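# Press the red block down onto the blue block

## Task

Push the red block down onto the blue block until it is fully seated with no gap, not resting on top of the studs, and leave both blocks on the table. The fit is tight, so the two must be closely aligned and need a firm press. The result only counts if the blocks stay seated once the robot lets go.

## Robot and tools

Robot: two arms, left_arm and right_arm, mounted facing each other across the table. Each has six joints and a two-finger gripper. The names are labels only; they do not tell you which side of a camera image an arm is on.

Frame: one shared scene frame in metres. The origin is the table centre, +z is up, and the table surface is at z = +0.020. left_arm's base is on the +y side. Each gripper's fingers point along its own +x axis and close along its y axis. The reported end_effector_position is the point between the finger pads, roughly 3 to 4 cm short of the tips. It can be off from the real position, more so at long reach.

Joint order (used in every row and every per-joint list): waist, elbow, wrist pitch, wrist yaw, shoulder, wrist roll. Follow this order even though it is not base-to-tip.

Row format: always 14 numbers in [-1, 1], even if only one arm moves. First 6 joint values plus 1 opening for left_arm, then the same 7 for right_arm. Joint values are scaled: 1.0 equals 0.9615 rad for waist, shoulder and elbow; 1.713 rad for wrist pitch; 1.767 rad for wrist yaw; 1.728 rad for wrist roll. The opening is an absolute setting: +1 fully open, about -0.80 where empty fingers touch, and anything lower down to -1 closes no further. Closing from fully open takes at least about 0.5 s.

Joint ranges (rad): waist -3.054 to 3.054, shoulder 0.000 to 3.142, elbow 0.000 to 2.356, wrist pitch -1.571 to 1.571, wrist yaw -1.571 to 1.571, wrist roll -3.142 to 3.142. Real ends may differ by up to 0.010 rad.

execute_actions(actions): a list of actions; each action is a list of up to 15 rows, each row lasting one 1/30 s step. A short action repeats its final row to fill 15 steps. Joint values are offsets from where the joints stood when that action began (not from the previous row); for the first action, that is the last reported state. Asking any joint to go more than 0.010 rad beyond its range rejects that action for both arms; a malformed action, or a first action failing this check, rejects the whole call. An empty list just returns state and images.

move(target, speed, blocking): target is one 14-number row. Its joint values are offsets from the Joint positions in the latest result that printed them. All joints travel in sync, so the hand follows a curve. speed (0.01 to 2 rad/s, default 0.5) caps the joint with the longest travel; duration is clamped to 0.5 to 10 s. Moves do not avoid obstacles or the other arm. The opening is applied at the start. The result adds a move: line with the ending (done, off_target, moving, held, fault), limits=held or limits=none, and each arm's joint farthest from target. With blocking=false you get a result after 0.5 s; use wait(0) to check, and you must wait or stop before sending new rows or moves.

wait(seconds): 0 to 10 s, the arms keep their last command. stop(): brakes a running move; fingers keep moving. zoom_image(camera, region): region [x0, y0, x1, y1] in image pixels, at most 504 by 504; cameras are cam_head_left, cam_head_right, cam_high, cam_low, cam_left_wrist, cam_right_wrist, all 504x504. finished_scene(scene): ends the current scene (give its number) and reports success; it cannot be undone.

Results: each arm's pose (position, quaternion wxyz) and velocities; Joint positions and Joint velocities per arm in the joint order above, with finger gap in metres last (0.088 open); Joint targets (where joints are being driven now); grip_measured on the command scale; joint torques and external torque estimates; step readings with HELD marks. "joint sent to its limit" means a joint hit its end; "joint command not followed" means a clearance check altered targets.

Motion limits: each step a joint's target stays within a fixed lead of its measured angle (0.211 rad for waist, shoulder, elbow; 0.213 wrist pitch; 0.267 wrist yaw; 0.228 wrist roll), and targets that would move the hand over 70 mm are scaled back. Large changes need several actions; finish incomplete motions explicitly. Friction may stop joints short, so check where they ended.

Gripping: to hold something, command an opening about 0.07 below grip_measured; less gives a lighter grip. Readings can be off by about 1 mm and read narrower under force. Finger force is about 34 to 49 N per pad.

Pressing: faster contact hits harder; a target further past contact presses harder. To keep pressing through a new move, send displacements reaching the current Joint targets.

Avoid: dropping or knocking objects off the table, arms colliding, and hard slams. Load limits (N m): waist 16.6, shoulder 20.6, elbow 20.5, wrist pitch 5.42, wrist yaw 5.4, wrist roll 5.07; reaching one freezes that arm for 10 s. Holding load heats motors; MOTOR HOT appears from 50 °C and at 95 °C the arm is held until cool. Objects may be tugged or nudged unexpectedly.

Each tool is called after "Call:" in YAML: its name, and indented under it one key for each argument.

## Session

Call:
execute_actions:
  actions: []

Scene clock: 0.00 s.
left_arm: end_effector_position=(+0.2686, +0.5029, +0.1249) grip_measured=+0.994 end_effector_quat_wxyz=(+0.434, +0.565, +0.411, -0.568) end_effector_velocity=(+0.001, +0.000, +0.000) end_effector_angular_velocity=(+0.008, -0.006, +0.005) | right_arm: end_effector_position=(+0.1776, -0.2694, +0.3264) grip_measured=+1.000 end_effector_quat_wxyz=(+0.422, +0.682, +0.408, -0.438) end_effector_velocity=(-0.000, -0.003, -0.001) end_effector_angular_velocity=(-0.012, -0.001, +0.002)
Joint names: [waist, elbow, wrist pitch, wrist yaw, shoulder, wrist roll]
Joint positions: left_arm=[ 1.111  1.258 -1.018  0.03   1.798  1.949  0.088] | right_arm=[-1.151  1.459 -1.371  0.054  1.316  2.597  0.088]
Joint velocities: left_arm=[-0.002 -0.002  0.007 -0.007 -0.002 -0.007 -0.   ] | right_arm=[-0.002 -0.002 -0.007  0.007 -0.002 -0.007  0.   ]
Joint torques (N m, as the arm reports them, + toward a larger angle): no reading
External joint torques (N m, as the arm's controller estimates them; a push from outside toward a larger angle lowers the number): no reading
Motor temperatures (°C, as the motors report them): left_arm=[21 22 24 23 21 23] | right_arm=[22 23 21 23 23 23]
Heat: left arm: hottest wrist pitch 24 °C (+0.0 °C/min); right arm: hottest shoulder 23 °C (+0.0 °C/min).
Joint targets: left_arm=[1.111 1.258 -1.018 0.030 1.798 1.949] | right_arm=[-1.151 1.459 -1.371 0.054 1.316 2.597]

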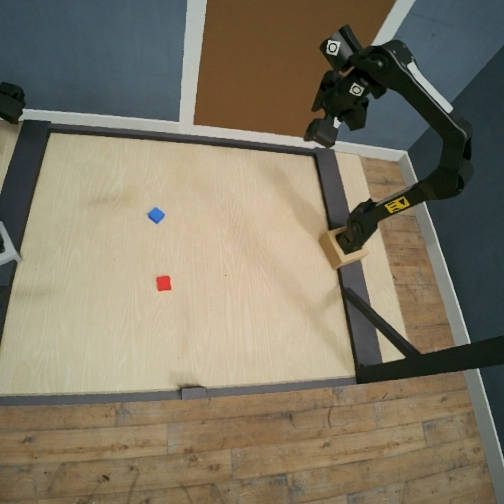

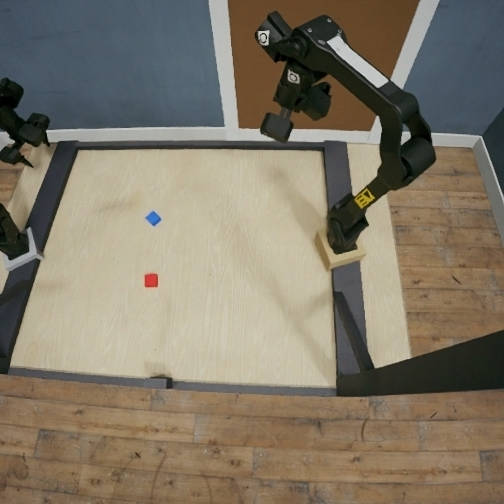

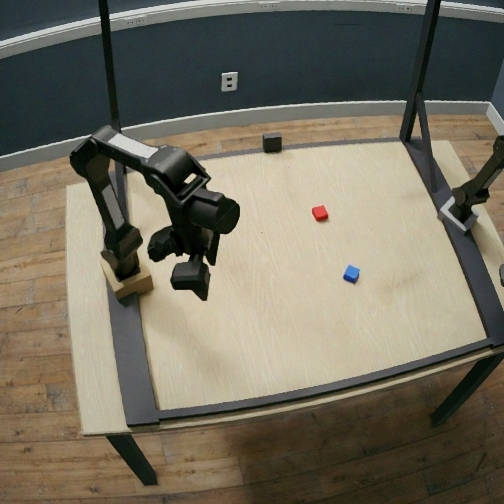

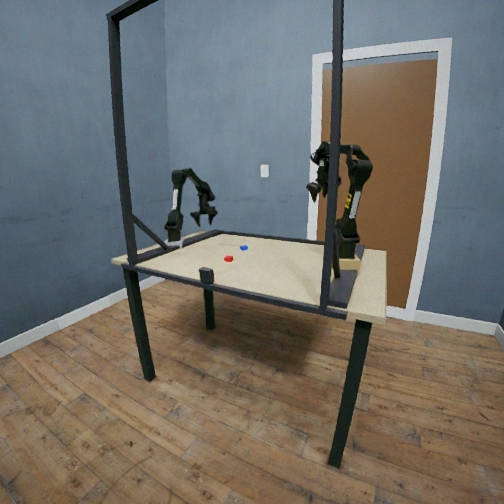

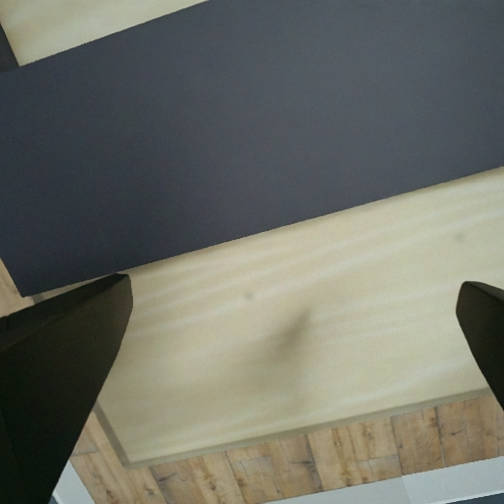

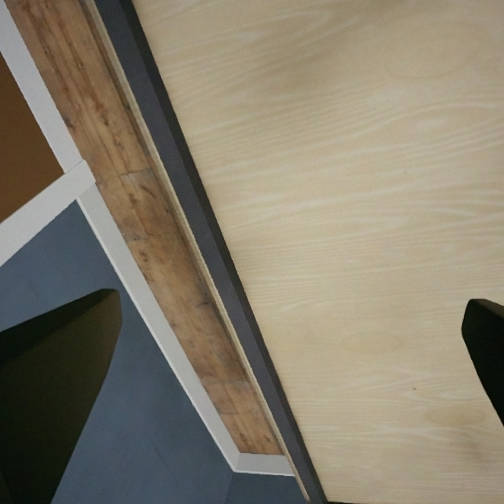

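Call:
move:
  target: [0,0,0,0,0,0,1,1,0.4035,0.131,-0.03,0.993,-0.485,1]
  speed: 1

Call:
move:
  target: [0,0,0,0,0,0,1,0.385,0,0,0,0,0,1]
  speed: 1

Scene clock: 19.07 s.
left_arm: end_effector_position=(+0.2686, +0.5029, +0.1249) grip_measured=+0.994 end_effector_quat_wxyz=(+0.434, +0.565, +0.411, -0.568) end_effector_velocity=(-0.002, +0.000, +0.000) end_effector_angular_velocity=(+0.007, +0.008, +0.005) | right_arm: end_effector_position=(-0.0768, -0.0071, +0.1234) grip_measured=+1.000 end_effector_quat_wxyz=(+0.708, +0.024, +0.706, -0.021) end_effector_velocity=(+0.003, -0.003, -0.001) end_effector_angular_velocity=(-0.011, -0.009, +0.005)
Joint names: [waist, elbow, wrist pitch, wrist yaw, shoulder, wrist roll]
Joint positions: left_arm=[ 1.111  1.258 -1.018  0.03   1.798  1.949  0.088] | right_arm=[-0.189  1.836 -1.149  0.003  2.255  1.765  0.088]
Joint velocities: left_arm=[-0.002 -0.002 -0.007 -0.007 -0.002 -0.007  0.   ] | right_arm=[-0.002 -0.007 -0.007  0.007 -0.002 -0.007  0.   ]
Joint torques (N m, as the arm reports them, + toward a larger angle): left_arm=[-0.07  6.54  0.28  0.04 -7.5   0.  ] | right_arm=[ 0.03  6.48  0.38 -0.01 -8.49 -0.18]
External joint torques (N m, as the arm's controller estimates them; a push from outside toward a larger angle lowers the number): left_arm=[-0.04  1.05 -0.01 -0.04 -0.27  0.01] | right_arm=[ 0.04  1.18  0.11 -0.07  1.39 -0.18]
Motor temperatures (°C, as the motors report them): left_arm=[21 23 24 23 23 23] | right_arm=[22 25 22 23 24 23]
Heat: left arm: hottest wrist pitch 24 °C (+0.0 °C/min); right arm: hottest elbow 25 °C (+6.3 °C/min).
Joint targets: left_arm=[1.111 1.258 -1.018 0.030 1.798 1.949] | right_arm=[-0.189 1.847 -1.146 0.001 2.271 1.759]
move: off_target (right_arm); limits=none; left_arm: farthest joint: the waist, 0.000 radians from its target (0.000 radians at the start); right_arm: farthest joint: the shoulder, 0.016 radians from its target (0.955 radians at the start)
camera_calibration (this result's frames):
cam_right_wrist: T_world_to_cam=[[-0.0405762, -0.999034, -0.0168564, 0.00166384], [-0.932639, 0.0318154, 0.359405, -0.09001], [-0.358522, 0.0303042, -0.933029, 0.165869], [0, 0, 0, 1]] pos_world=[-0.0244116, -0.000500604, 0.187139]

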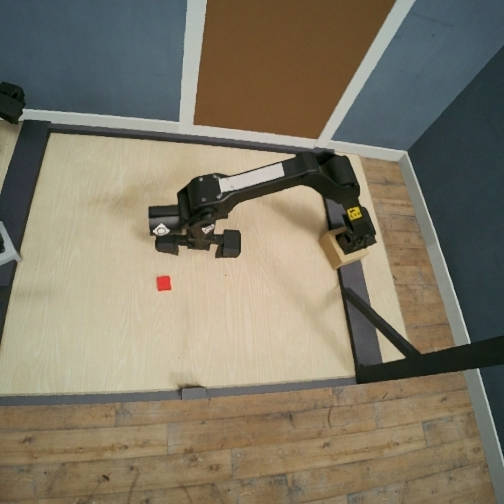

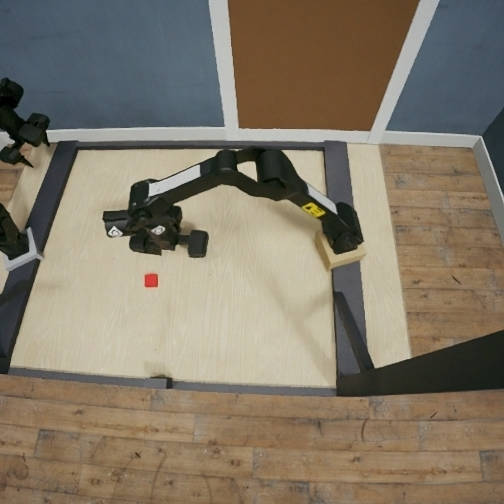

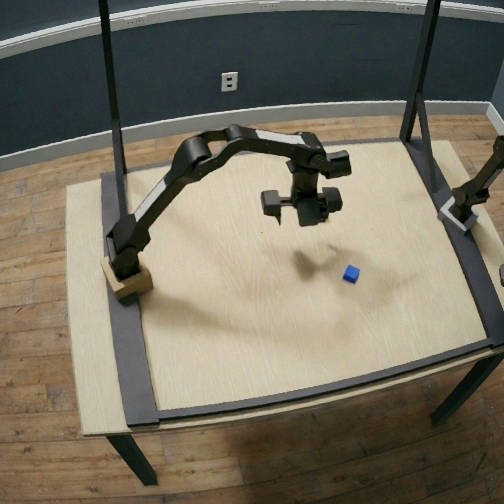

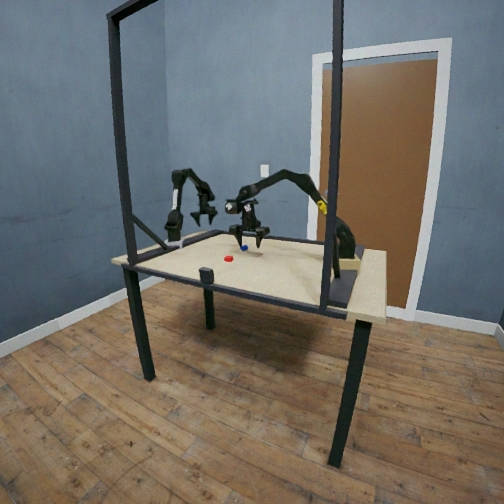

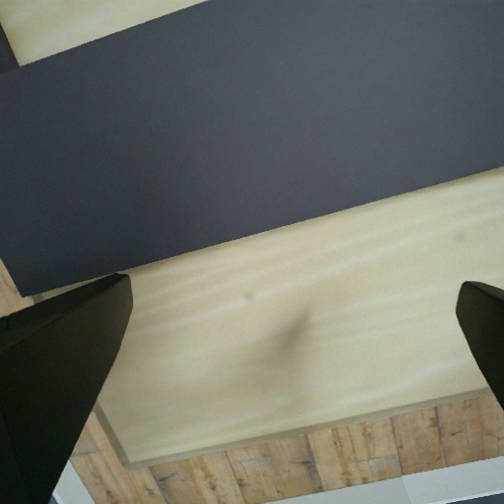

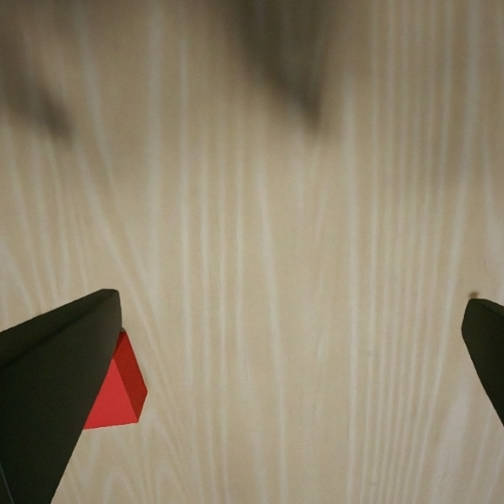

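Scene clock: 20.10 s.
left_arm: end_effector_position=(+0.2686, +0.5029, +0.1249) grip_measured=+0.994 end_effector_quat_wxyz=(+0.434, +0.565, +0.411, -0.568) end_effector_velocity=(-0.005, -0.000, +0.000) end_effector_angular_velocity=(+0.005, +0.023, +0.005) | right_arm: end_effector_position=(-0.2290, -0.0567, +0.1234) grip_measured=+1.000 end_effector_quat_wxyz=(+0.700, -0.106, +0.698, +0.109) end_effector_velocity=(+0.005, -0.005, -0.003) end_effector_angular_velocity=(-0.031, -0.009, -0.015)
Joint names: [waist, elbow, wrist pitch, wrist yaw, shoulder, wrist roll]
Joint positions: left_arm=[ 1.111  1.258 -1.018  0.03   1.798  1.949  0.088] | right_arm=[ 0.18   1.836 -1.149  0.003  2.255  1.765  0.088]
Joint velocities: left_arm=[-0.002 -0.002 -0.022 -0.007 -0.002 -0.007 -0.   ] | right_arm=[-0.007 -0.007 -0.022 -0.007  0.002  0.007  0.   ]
Joint torques (N m, as the arm reports them, + toward a larger angle): left_arm=[-0.06  6.51  0.34  0.   -7.71  0.01] | right_arm=[  0.03   5.37   0.17   0.05 -10.08   0.01]
External joint torques (N m, as the arm's controller estimates them; a push from outside toward a larger angle lowers the number): left_arm=[-0.05  1.05  0.08 -0.08 -0.48  0.01] | right_arm=[ 0.07  0.12 -0.08 -0.01 -0.27  0.01]
Motor temperatures (°C, as the motors report them): left_arm=[21 23 24 23 23 23] | right_arm=[22 25 22 23 24 23]
Heat: left arm: hottest wrist pitch 24 °C (+0.0 °C/min); right arm: hottest elbow 25 °C (+6.0 °C/min).
Joint targets: left_arm=[1.111 1.258 -1.018 0.030 1.798 1.949] | right_arm=[0.180 1.836 -1.149 0.003 2.255 1.765]
move: done; limits=none; left_arm: farthest joint: the waist, 0.000 radians from its target (0.000 radians at the start); right_arm: farthest joint: the waist, 0.001 radians from its target (0.371 radians at the start)
camera_calibration (this result's frames):
cam_right_wrist: T_world_to_cam=[[0.322744, -0.946336, -0.0168564, 0.0322058], [-0.881255, -0.30695, 0.359405, -0.237783], [-0.345292, -0.101141, -0.933029, 0.108395], [0, 0, 0, 1]] pos_world=[-0.182513, -0.0315466, 0.187139]

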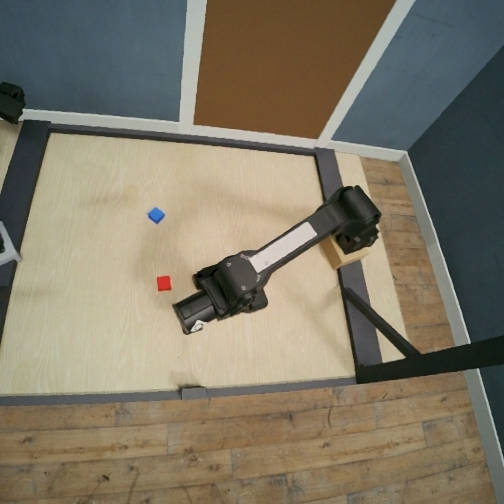

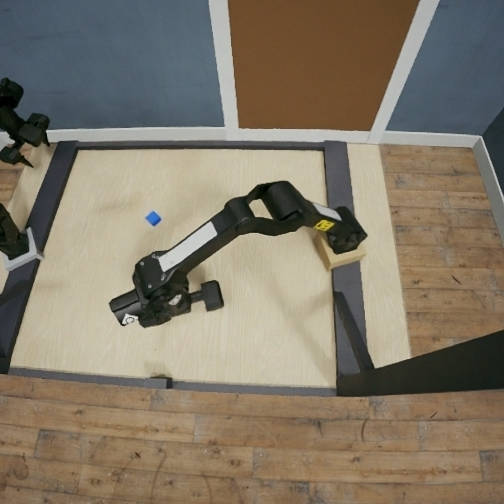

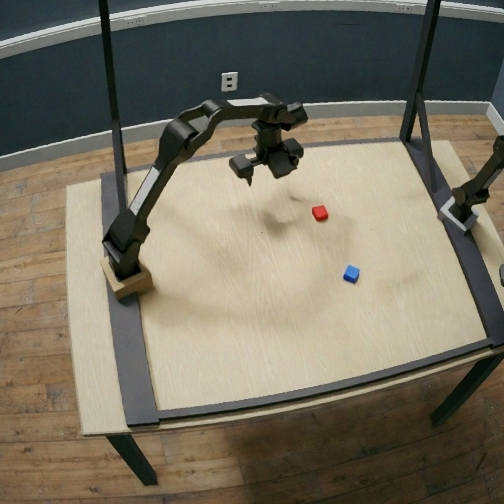

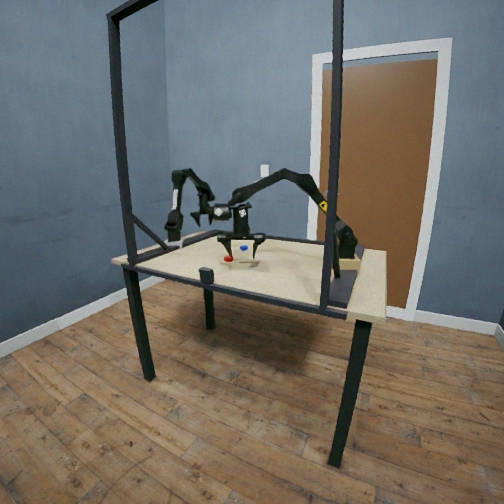

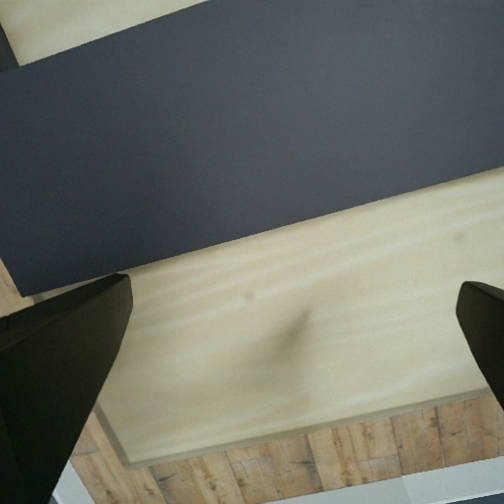

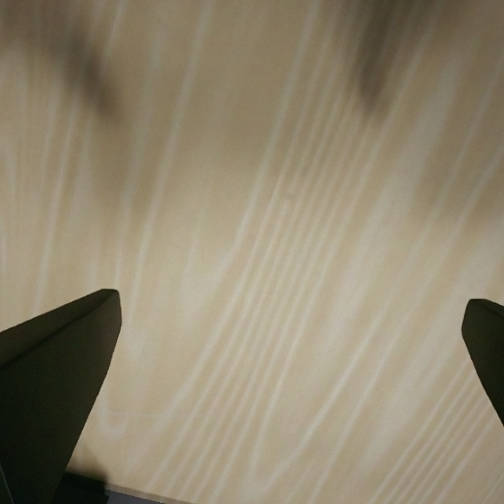

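Call:
move:
  target: [-1,0.3,-0.06,-0.017,0.1,-0.33,1,0.9,-0.2,0,0,-0.6,0,1]
  speed: 1

Call:
move:
  target: [-0.925,0.295,-0.056,0,0.3,0,1,0,0,0,0,0,0,1]
  speed: 1

Scene clock: 28.57 s.
left_arm: end_effector_position=(+0.1878, +0.1922, +0.1680) grip_measured=+0.994 end_effector_quat_wxyz=(+0.341, +0.645, +0.268, -0.629) end_effector_velocity=(-0.002, -0.000, +0.001) end_effector_angular_velocity=(+0.005, -0.002, +0.015) | right_arm: end_effector_position=(-0.3927, -0.3604, +0.2903) grip_measured=+1.000 end_effector_quat_wxyz=(+0.487, -0.288, +0.672, +0.478) end_effector_velocity=(+0.002, -0.001, -0.001) end_effector_angular_velocity=(-0.006, -0.006, +0.007)
Joint names: [waist, elbow, wrist pitch, wrist yaw, shoulder, wrist roll]
Joint positions: left_arm=[ 0.153  1.534 -1.118  0.005  1.881  1.383  0.088] | right_arm=[ 1.043  1.651 -1.149  0.003  1.695  1.765  0.088]
Joint velocities: left_arm=[-0.007  0.002 -0.007 -0.007 -0.002 -0.022 -0.   ] | right_arm=[-0.002 -0.002 -0.007 -0.007 -0.002 -0.007  0.   ]
Joint torques (N m, as the arm reports them, + toward a larger angle): left_arm=[-0.41  8.54  0.24 -0.15 -6.91 -0.09] | right_arm=[ 0.19  5.21  0.82  0.04 -8.8  -0.01]
External joint torques (N m, as the arm's controller estimates them; a push from outside toward a larger angle lowers the number): left_arm=[-0.41  2.67 -0.24 -0.21  1.26 -0.09] | right_arm=[ 0.23 -0.7  -0.05 -0.02 -1.99  0.01]
Motor temperatures (°C, as the motors report them): left_arm=[21 24 24 23 24 23] | right_arm=[22 26 22 23 27 23]
Heat: left arm: hottest shoulder 24 °C (+0.0 °C/min); right arm: hottest shoulder 27 °C (+8.4 °C/min).
Joint targets: left_arm=[0.149 1.547 -1.121 -0.000 1.894 1.379] | right_arm=[1.045 1.644 -1.149 0.003 1.678 1.765]
move: off_target (left_arm, right_arm); limits=none; left_arm: farthest joint: the shoulder, 0.014 radians from its target (0.096 radians at the start); right_arm: farthest joint: the shoulder, 0.017 radians from its target (0.577 radians at the start)
camera_calibration (this result's frames):
cam_left_wrist: T_world_to_cam=[[-0.768889, 0.621214, -0.151337, 0.0575107], [0.541865, 0.758746, 0.361507, -0.286722], [0.339399, 0.195954, -0.920005, 0.128749], [0, 0, 0, 1]] pos_world=[0.155887, 0.156594, 0.230805]
cam_right_wrist: T_world_to_cam=[[0.855791, -0.354764, -0.376517, 0.32737], [-0.200586, -0.898435, 0.390615, -0.49018], [-0.476852, -0.258761, -0.840033, 0.0413842], [0, 0, 0, 1]] pos_world=[-0.358749, -0.313547, 0.349495]

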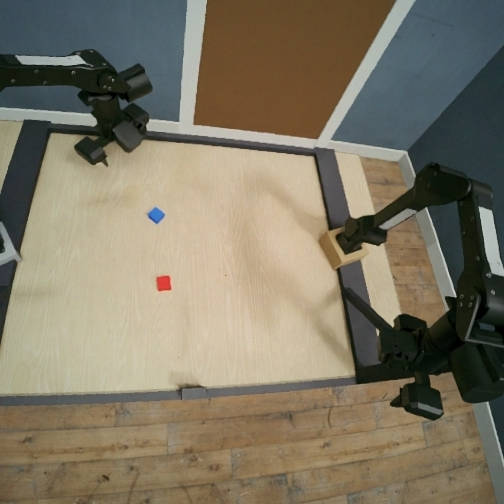

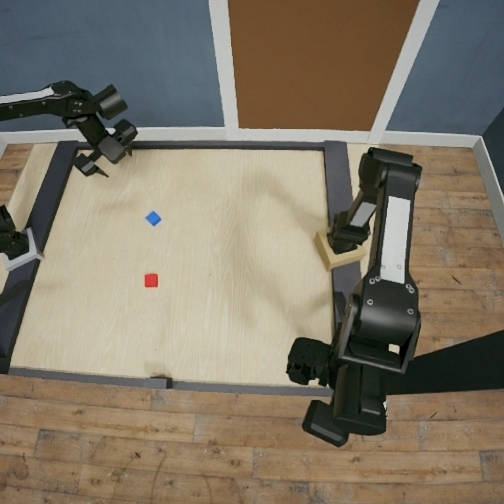

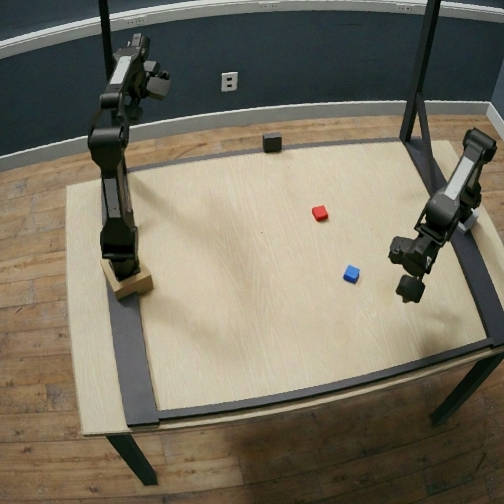

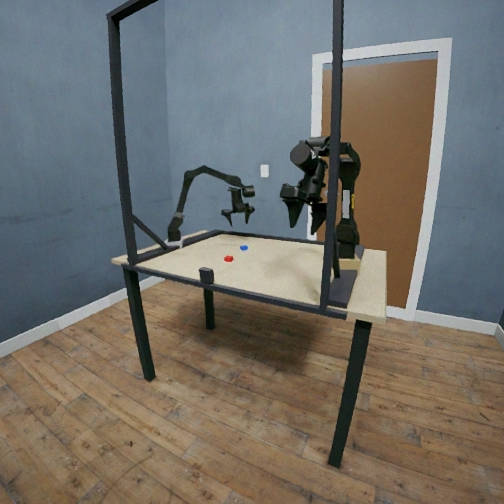

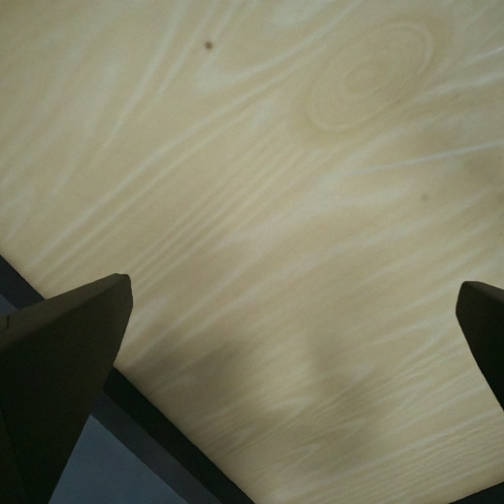

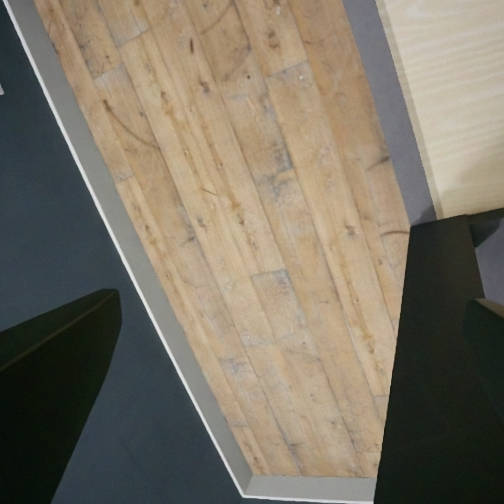

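Scene clock: 30.10 s.
left_arm: end_effector_position=(-0.1316, +0.0669, +0.1358) grip_measured=+0.994 end_effector_quat_wxyz=(+0.005, +0.705, -0.003, -0.710) end_effector_velocity=(+0.003, +0.002, -0.002) end_effector_angular_velocity=(+0.011, -0.010, -0.005) | right_arm: end_effector_position=(-0.3927, -0.3604, +0.2903) grip_measured=+1.000 end_effector_quat_wxyz=(+0.487, -0.288, +0.672, +0.478) end_effector_velocity=(+0.002, -0.000, -0.001) end_effector_angular_velocity=(+0.008, -0.009, +0.007)
Joint names: [waist, elbow, wrist pitch, wrist yaw, shoulder, wrist roll]
Joint positions: left_arm=[-0.735  1.805 -1.211  0.005  2.153  1.383  0.088] | right_arm=[ 1.043  1.651 -1.149  0.003  1.695  1.765  0.088]
Joint velocities: left_arm=[ 0.002 -0.002 -0.007 -0.007  0.002  0.007 -0.   ] | right_arm=[ 0.002 -0.002 -0.007  0.007 -0.002 -0.007  0.   ]
Joint torques (N m, as the arm reports them, + toward a larger angle): left_arm=[-0.24  8.36  0.06  0.07 -8.58  0.03] | right_arm=[ 0.    5.96  0.82  0.04 -7.03 -0.01]
External joint torques (N m, as the arm's controller estimates them; a push from outside toward a larger angle lowers the number): left_arm=[-0.29  2.63 -0.26  0.02  1.37  0.03] | right_arm=[-0.03  0.06 -0.06 -0.01 -0.25  0.01]
Motor temperatures (°C, as the motors report them): left_arm=[21 24 24 23 24 23] | right_arm=[22 26 22 23 27 23]
Heat: left arm: hottest shoulder 24 °C (+0.0 °C/min); right arm: hottest shoulder 27 °C (+8.0 °C/min).
Joint targets: left_arm=[-0.736 1.818 -1.214 0.005 2.169 1.383] | right_arm=[1.043 1.651 -1.149 0.003 1.695 1.765]
move: off_target (left_arm); limits=none; left_arm: farthest joint: the shoulder, 0.017 radians from its target (0.289 radians at the start); right_arm: farthest joint: the waist, 0.000 radians from its target (0.000 radians at the start)
camera_calibration (this result's frames):
cam_left_wrist: T_world_to_cam=[[-0.000924602, 0.998218, -0.0596717, -0.0517048], [0.924156, 0.0236485, 0.381284, 0.0898854], [0.382015, -0.0547934, -0.92253, 0.254738], [0, 0, 0, 1]] pos_world=[-0.18043, 0.0634449, 0.197646]
cam_right_wrist: T_world_to_cam=[[0.855791, -0.354764, -0.376517, 0.32737], [-0.200586, -0.898435, 0.390615, -0.49018], [-0.476852, -0.258761, -0.840033, 0.0413842], [0, 0, 0, 1]] pos_world=[-0.358749, -0.313547, 0.349495]

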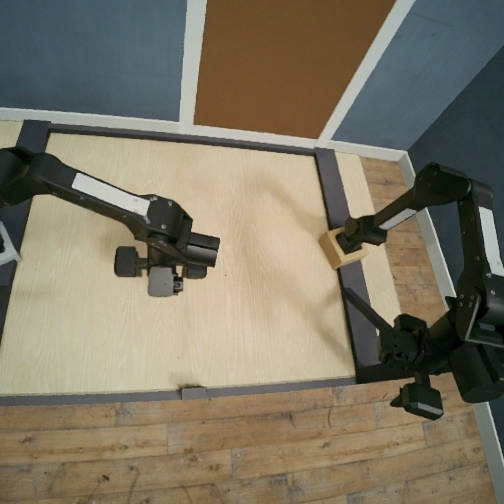

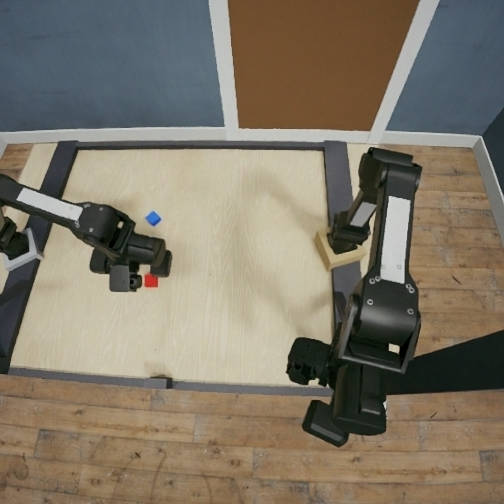

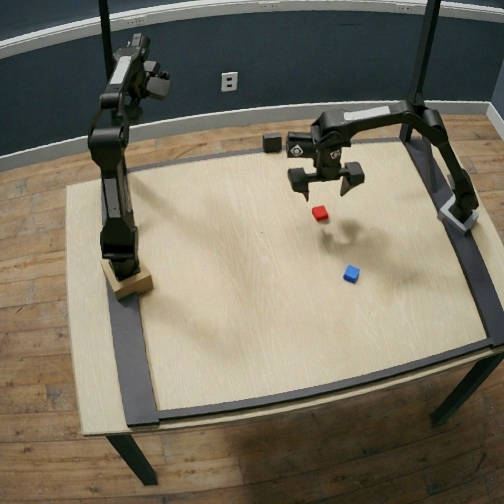

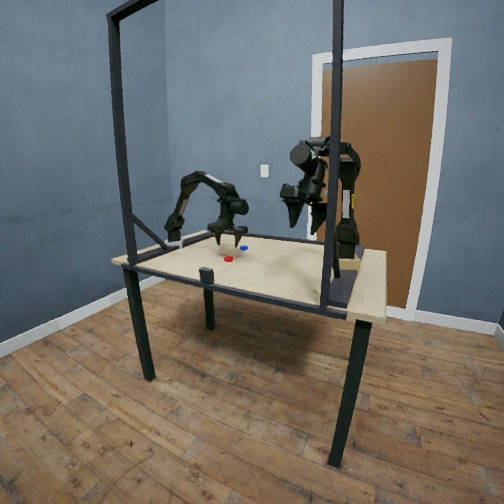

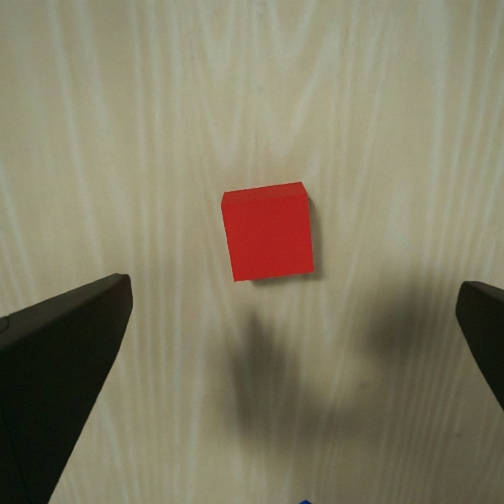

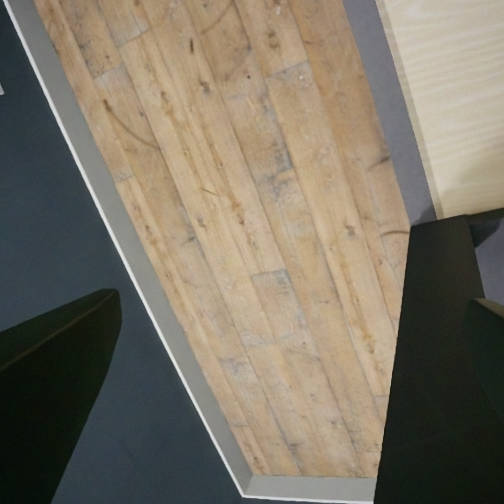

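Call:
move:
  target: [0.015,-0.16,0.114,-0.003,0.083,-0.06,1,0,0,0,0,0,0,1]

Scene clock: 37.43 s.
left_arm: end_effector_position=(-0.1272, +0.0660, +0.0739) grip_measured=+0.994 end_effector_quat_wxyz=(+0.039, +0.705, +0.042, -0.707) end_effector_velocity=(+0.002, -0.001, +0.000) end_effector_angular_velocity=(-0.011, -0.020, +0.005) | right_arm: end_effector_position=(-0.3927, -0.3604, +0.2903) grip_measured=+1.000 end_effector_quat_wxyz=(+0.487, -0.288, +0.672, +0.478) end_effector_velocity=(+0.002, -0.002, -0.001) end_effector_angular_velocity=(-0.006, -0.006, +0.012)
Joint names: [waist, elbow, wrist pitch, wrist yaw, shoulder, wrist roll]
Joint positions: left_arm=[-0.724  1.664 -1.018  0.005  2.22   1.283  0.088] | right_arm=[ 1.043  1.651 -1.149  0.003  1.695  1.765  0.088]
Joint velocities: left_arm=[-0.002 -0.002  0.007 -0.022 -0.002 -0.007 -0.   ] | right_arm=[ 0.002 -0.002 -0.007 -0.007 -0.002 -0.007  0.   ]
Joint torques (N m, as the arm reports them, + toward a larger angle): left_arm=[ 0.29  4.82  0.48 -0.15 -9.13 -0.1 ] | right_arm=[ 0.01  5.97  0.82  0.05 -7.04 -0.01]
External joint torques (N m, as the arm's controller estimates them; a push from outside toward a larger angle lowers the number): left_arm=[ 0.28 -0.65  0.19 -0.21  0.95 -0.1 ] | right_arm=[-0.03  0.06 -0.05 -0.01 -0.23  0.01]
Motor temperatures (°C, as the motors report them): left_arm=[21 25 24 23 25 23] | right_arm=[22 26 22 23 27 23]
Heat: left arm: hottest shoulder 25 °C (+1.6 °C/min); right arm: hottest shoulder 27 °C (+6.4 °C/min).
Joint targets: left_arm=[-0.721 1.652 -1.016 -0.000 2.232 1.279] | right_arm=[1.043 1.651 -1.149 0.003 1.695 1.765]
move: off_target (left_arm); limits=none; left_arm: farthest joint: the elbow, 0.013 radians from its target (0.154 radians at the start); right_arm: farthest joint: the waist, 0.000 radians from its target (0.000 radians at the start)
camera_calibration (this result's frames):
cam_left_wrist: T_world_to_cam=[[-0.111042, 0.992878, -0.0431693, -0.0694547], [0.915269, 0.119094, 0.384836, 0.101719], [0.387237, 0.00322141, -0.921975, 0.192766], [0, 0, 0, 1]] pos_world=[-0.175459, 0.0562249, 0.135581]
cam_right_wrist: T_world_to_cam=[[0.855791, -0.354764, -0.376517, 0.32737], [-0.200586, -0.898435, 0.390615, -0.49018], [-0.476852, -0.258761, -0.840033, 0.0413842], [0, 0, 0, 1]] pos_world=[-0.358749, -0.313547, 0.349495]

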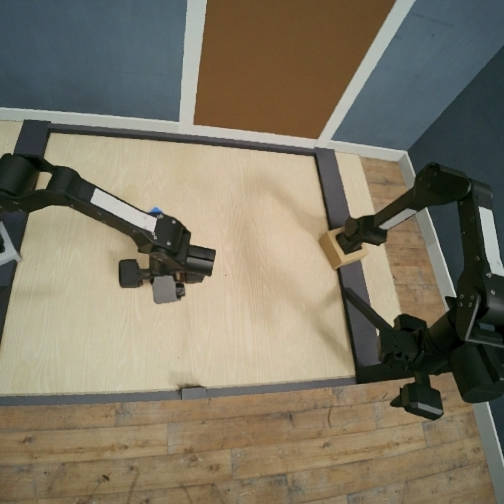

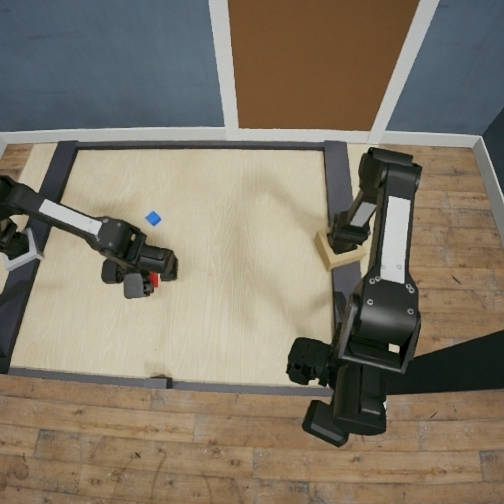

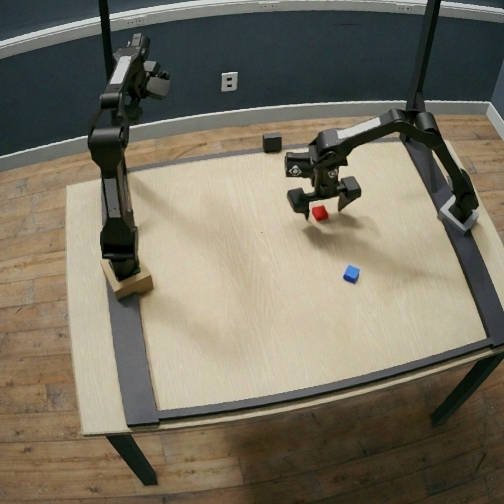

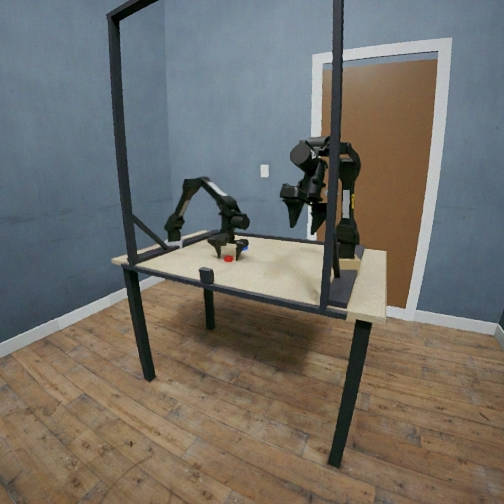

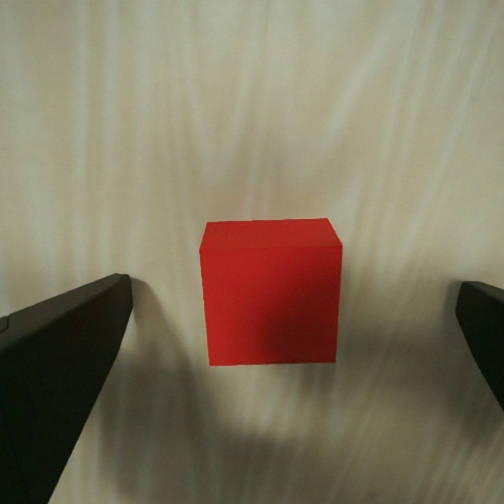

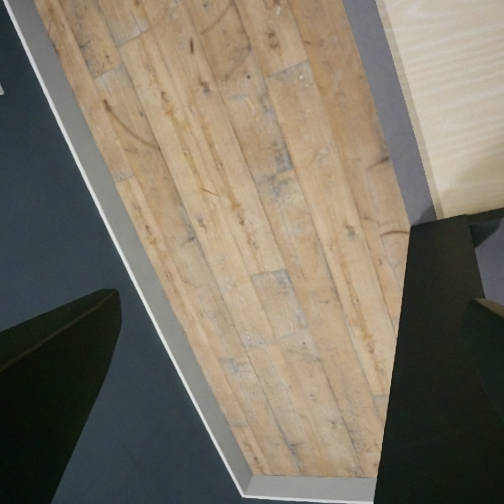

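Call:
move:
  target: [0.012,0.025,0.018,0,0.058,0.012,1,0,0,0,0,0,0,1]
  speed: 0.2

Call:
move:
  target: [0,0,0,0,0,0,-0.25,0,0,0,0,0,0,1]

Scene clock: 45.53 s.
left_arm: end_effector_position=(-0.1264, +0.0577, +0.0679) grip_measured=+0.994 end_effector_quat_wxyz=(+0.040, +0.704, +0.032, -0.709) end_effector_velocity=(-0.002, -0.000, -0.002) end_effector_angular_velocity=(-0.001, +0.008, +0.005) | right_arm: end_effector_position=(-0.3927, -0.3604, +0.2903) grip_measured=+1.000 end_effector_quat_wxyz=(+0.487, -0.288, +0.672, +0.478) end_effector_velocity=(+0.002, -0.001, -0.001) end_effector_angular_velocity=(-0.000, -0.008, +0.021)
Joint names: [waist, elbow, wrist pitch, wrist yaw, shoulder, wrist roll]
Joint positions: left_arm=[-0.719  1.681 -0.995  0.005  2.246  1.299  0.088] | right_arm=[ 1.043  1.651 -1.149  0.003  1.695  1.765  0.088]
Joint velocities: left_arm=[-0.002 -0.002  0.007  0.007  0.002 -0.007 -0.   ] | right_arm=[-0.002 -0.002 -0.007 -0.007 -0.002 -0.022  0.   ]
Joint torques (N m, as the arm reports them, + toward a larger angle): left_arm=[ 0.68  7.47  0.9   0.05 -7.16  0.17] | right_arm=[ 0.01  5.98  0.82  0.04 -7.03 -0.01]
External joint torques (N m, as the arm's controller estimates them; a push from outside toward a larger angle lowers the number): left_arm=[ 0.69  1.98  0.57 -0.01  3.05  0.17] | right_arm=[-0.03  0.1  -0.04 -0.01 -0.25  0.01]
Motor temperatures (°C, as the motors report them): left_arm=[21 25 24 23 26 23] | right_arm=[22 27 22 23 28 23]
Heat: left arm: hottest shoulder 26 °C (+2.6 °C/min); right arm: hottest shoulder 28 °C (+6.6 °C/min).
Joint targets: left_arm=[-0.713 1.688 -0.988 0.005 2.276 1.303] | right_arm=[1.043 1.651 -1.149 0.003 1.695 1.765]
move: off_target (left_arm); limits=none; left_arm: farthest joint: the shoulder, 0.030 radians from its target (0.055 radians at the start); right_arm: farthest joint: the waist, 0.000 radians from its target (0.000 radians at the start)
camera_calibration (this result's frames):
cam_left_wrist: T_world_to_cam=[[-0.0998089, 0.993298, -0.0582924, -0.0589644], [0.917607, 0.114541, 0.380629, 0.105074], [0.384755, -0.0154993, -0.922889, 0.187768], [0, 0, 0, 1]] pos_world=[-0.174546, 0.0494442, 0.129857]
cam_right_wrist: T_world_to_cam=[[0.855791, -0.354764, -0.376517, 0.32737], [-0.200586, -0.898435, 0.390615, -0.49018], [-0.476852, -0.258761, -0.840033, 0.0413842], [0, 0, 0, 1]] pos_world=[-0.358749, -0.313547, 0.349495]

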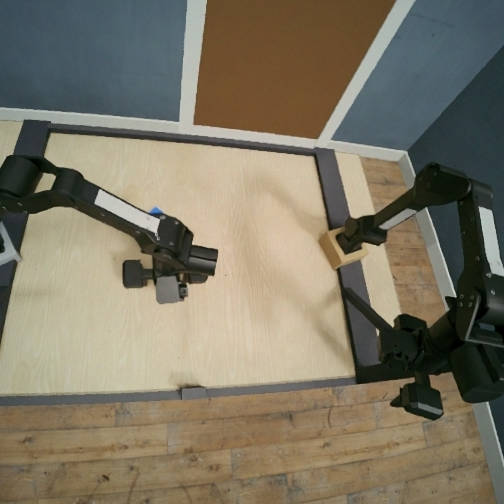

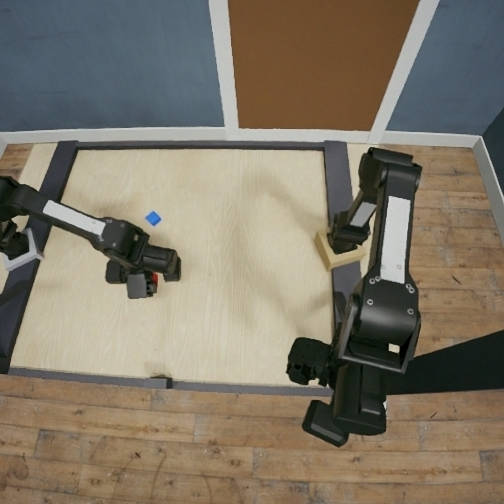

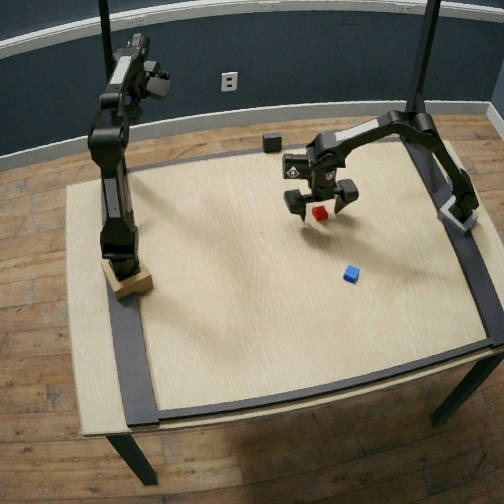

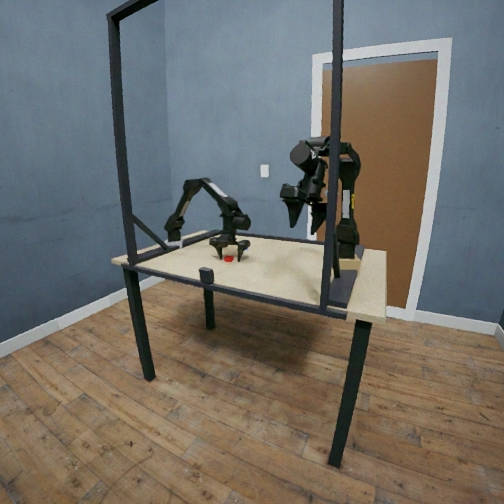

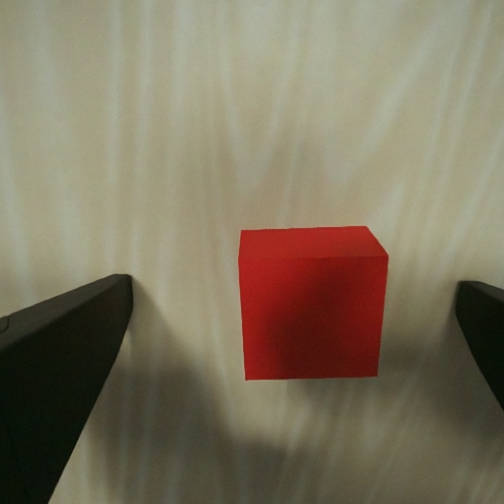

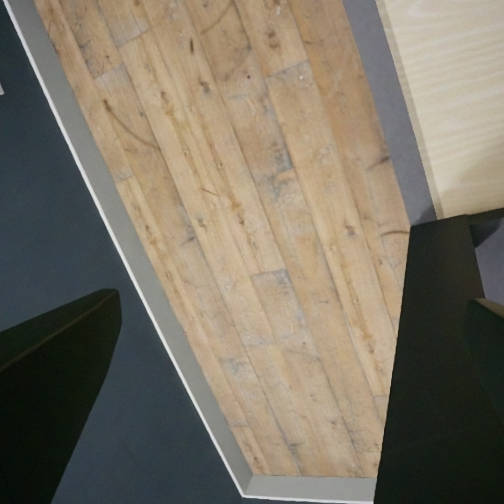

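Scene clock: 46.13 s.
left_arm: end_effector_position=(-0.1262, +0.0562, +0.0683) grip_measured=-0.192 end_effector_quat_wxyz=(+0.042, +0.703, +0.031, -0.709) end_effector_velocity=(+0.001, +0.005, +0.002) end_effector_angular_velocity=(+0.016, -0.010, +0.005) | right_arm: end_effector_position=(-0.3927, -0.3604, +0.2903) grip_measured=+1.000 end_effector_quat_wxyz=(+0.487, -0.288, +0.672, +0.478) end_effector_velocity=(+0.004, -0.003, +0.002) end_effector_angular_velocity=(-0.012, -0.010, -0.002)
Joint names: [waist, elbow, wrist pitch, wrist yaw, shoulder, wrist roll]
Joint positions: left_arm=[-0.718  1.683 -0.99   0.004  2.246  1.299  0.03 ] | right_arm=[ 1.043  1.651 -1.149  0.003  1.695  1.765  0.088]
Joint velocities: left_arm=[-0.002 -0.002 -0.022 -0.007 -0.007 -0.007 -0.   ] | right_arm=[ 0.002  0.002 -0.022 -0.007 -0.007  0.007  0.   ]
Joint torques (N m, as the arm reports them, + toward a larger angle): left_arm=[ -0.29   6.43   0.04   0.11 -10.93   0.04] | right_arm=[ 0.02  5.97  0.82  0.04 -7.04 -0.01]
External joint torques (N m, as the arm's controller estimates them; a push from outside toward a larger angle lowers the number): left_arm=[-0.28  0.94 -0.28  0.05 -0.64  0.04] | right_arm=[-0.01  0.05 -0.04 -0.01 -0.17  0.01]
Motor temperatures (°C, as the motors report them): left_arm=[21 25 24 23 26 23] | right_arm=[22 27 22 23 28 23]
Heat: left arm: hottest shoulder 26 °C (+2.6 °C/min); right arm: hottest shoulder 28 °C (+6.5 °C/min).
Joint targets: left_arm=[-0.719 1.682 -0.994 0.005 2.246 1.299] | right_arm=[1.043 1.651 -1.149 0.003 1.695 1.765]
move: done; limits=none; left_arm: farthest joint: the wrist pitch, 0.005 radians from its target (0.000 radians at the start); right_arm: farthest joint: the waist, 0.000 radians from its target (0.000 radians at the start)
camera_calibration (this result's frames):
cam_left_wrist: T_world_to_cam=[[-0.100595, 0.992843, -0.0643678, -0.0570838], [0.91762, 0.117588, 0.379667, 0.104821], [0.384519, -0.0208727, -0.922881, 0.188298], [0, 0, 0, 1]] pos_world=[-0.174332, 0.0482799, 0.130305]
cam_right_wrist: T_world_to_cam=[[0.855791, -0.354764, -0.376517, 0.32737], [-0.200586, -0.898435, 0.390615, -0.49018], [-0.476852, -0.258761, -0.840033, 0.0413842], [0, 0, 0, 1]] pos_world=[-0.358749, -0.313547, 0.349495]

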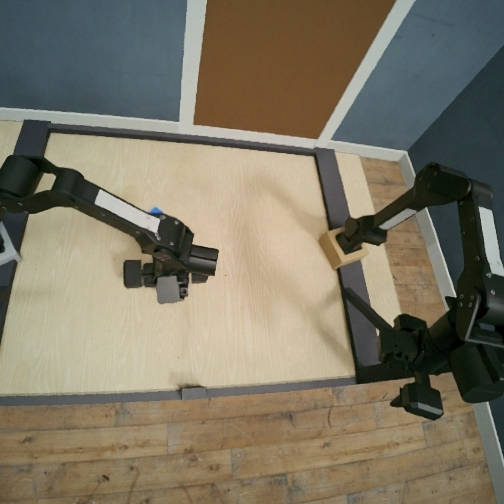

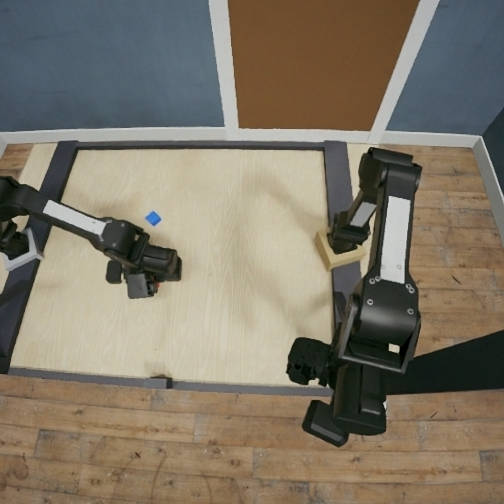

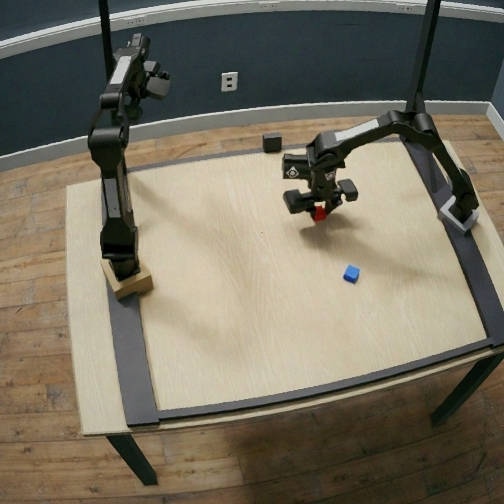

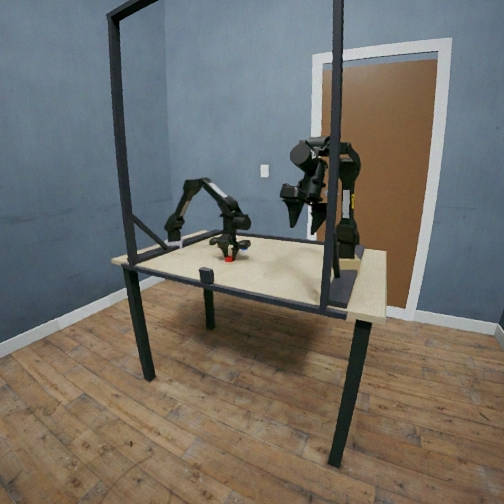

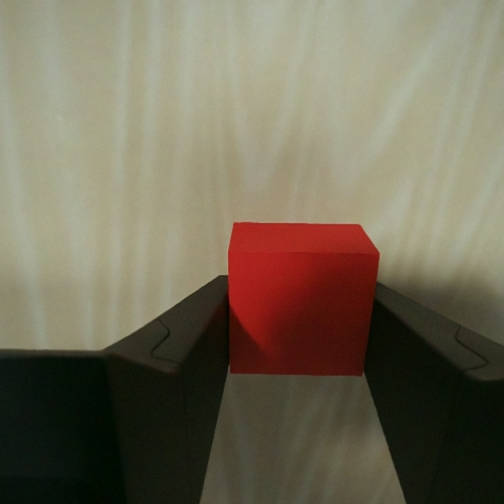

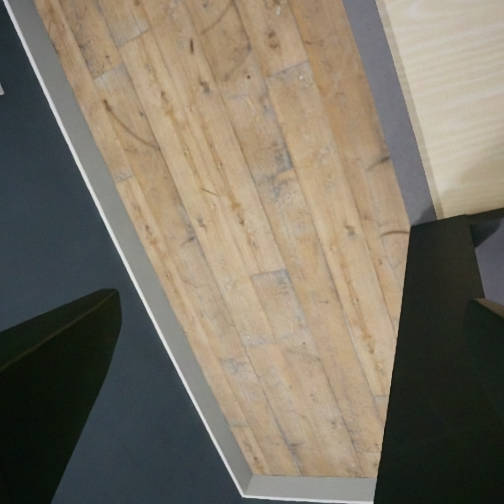

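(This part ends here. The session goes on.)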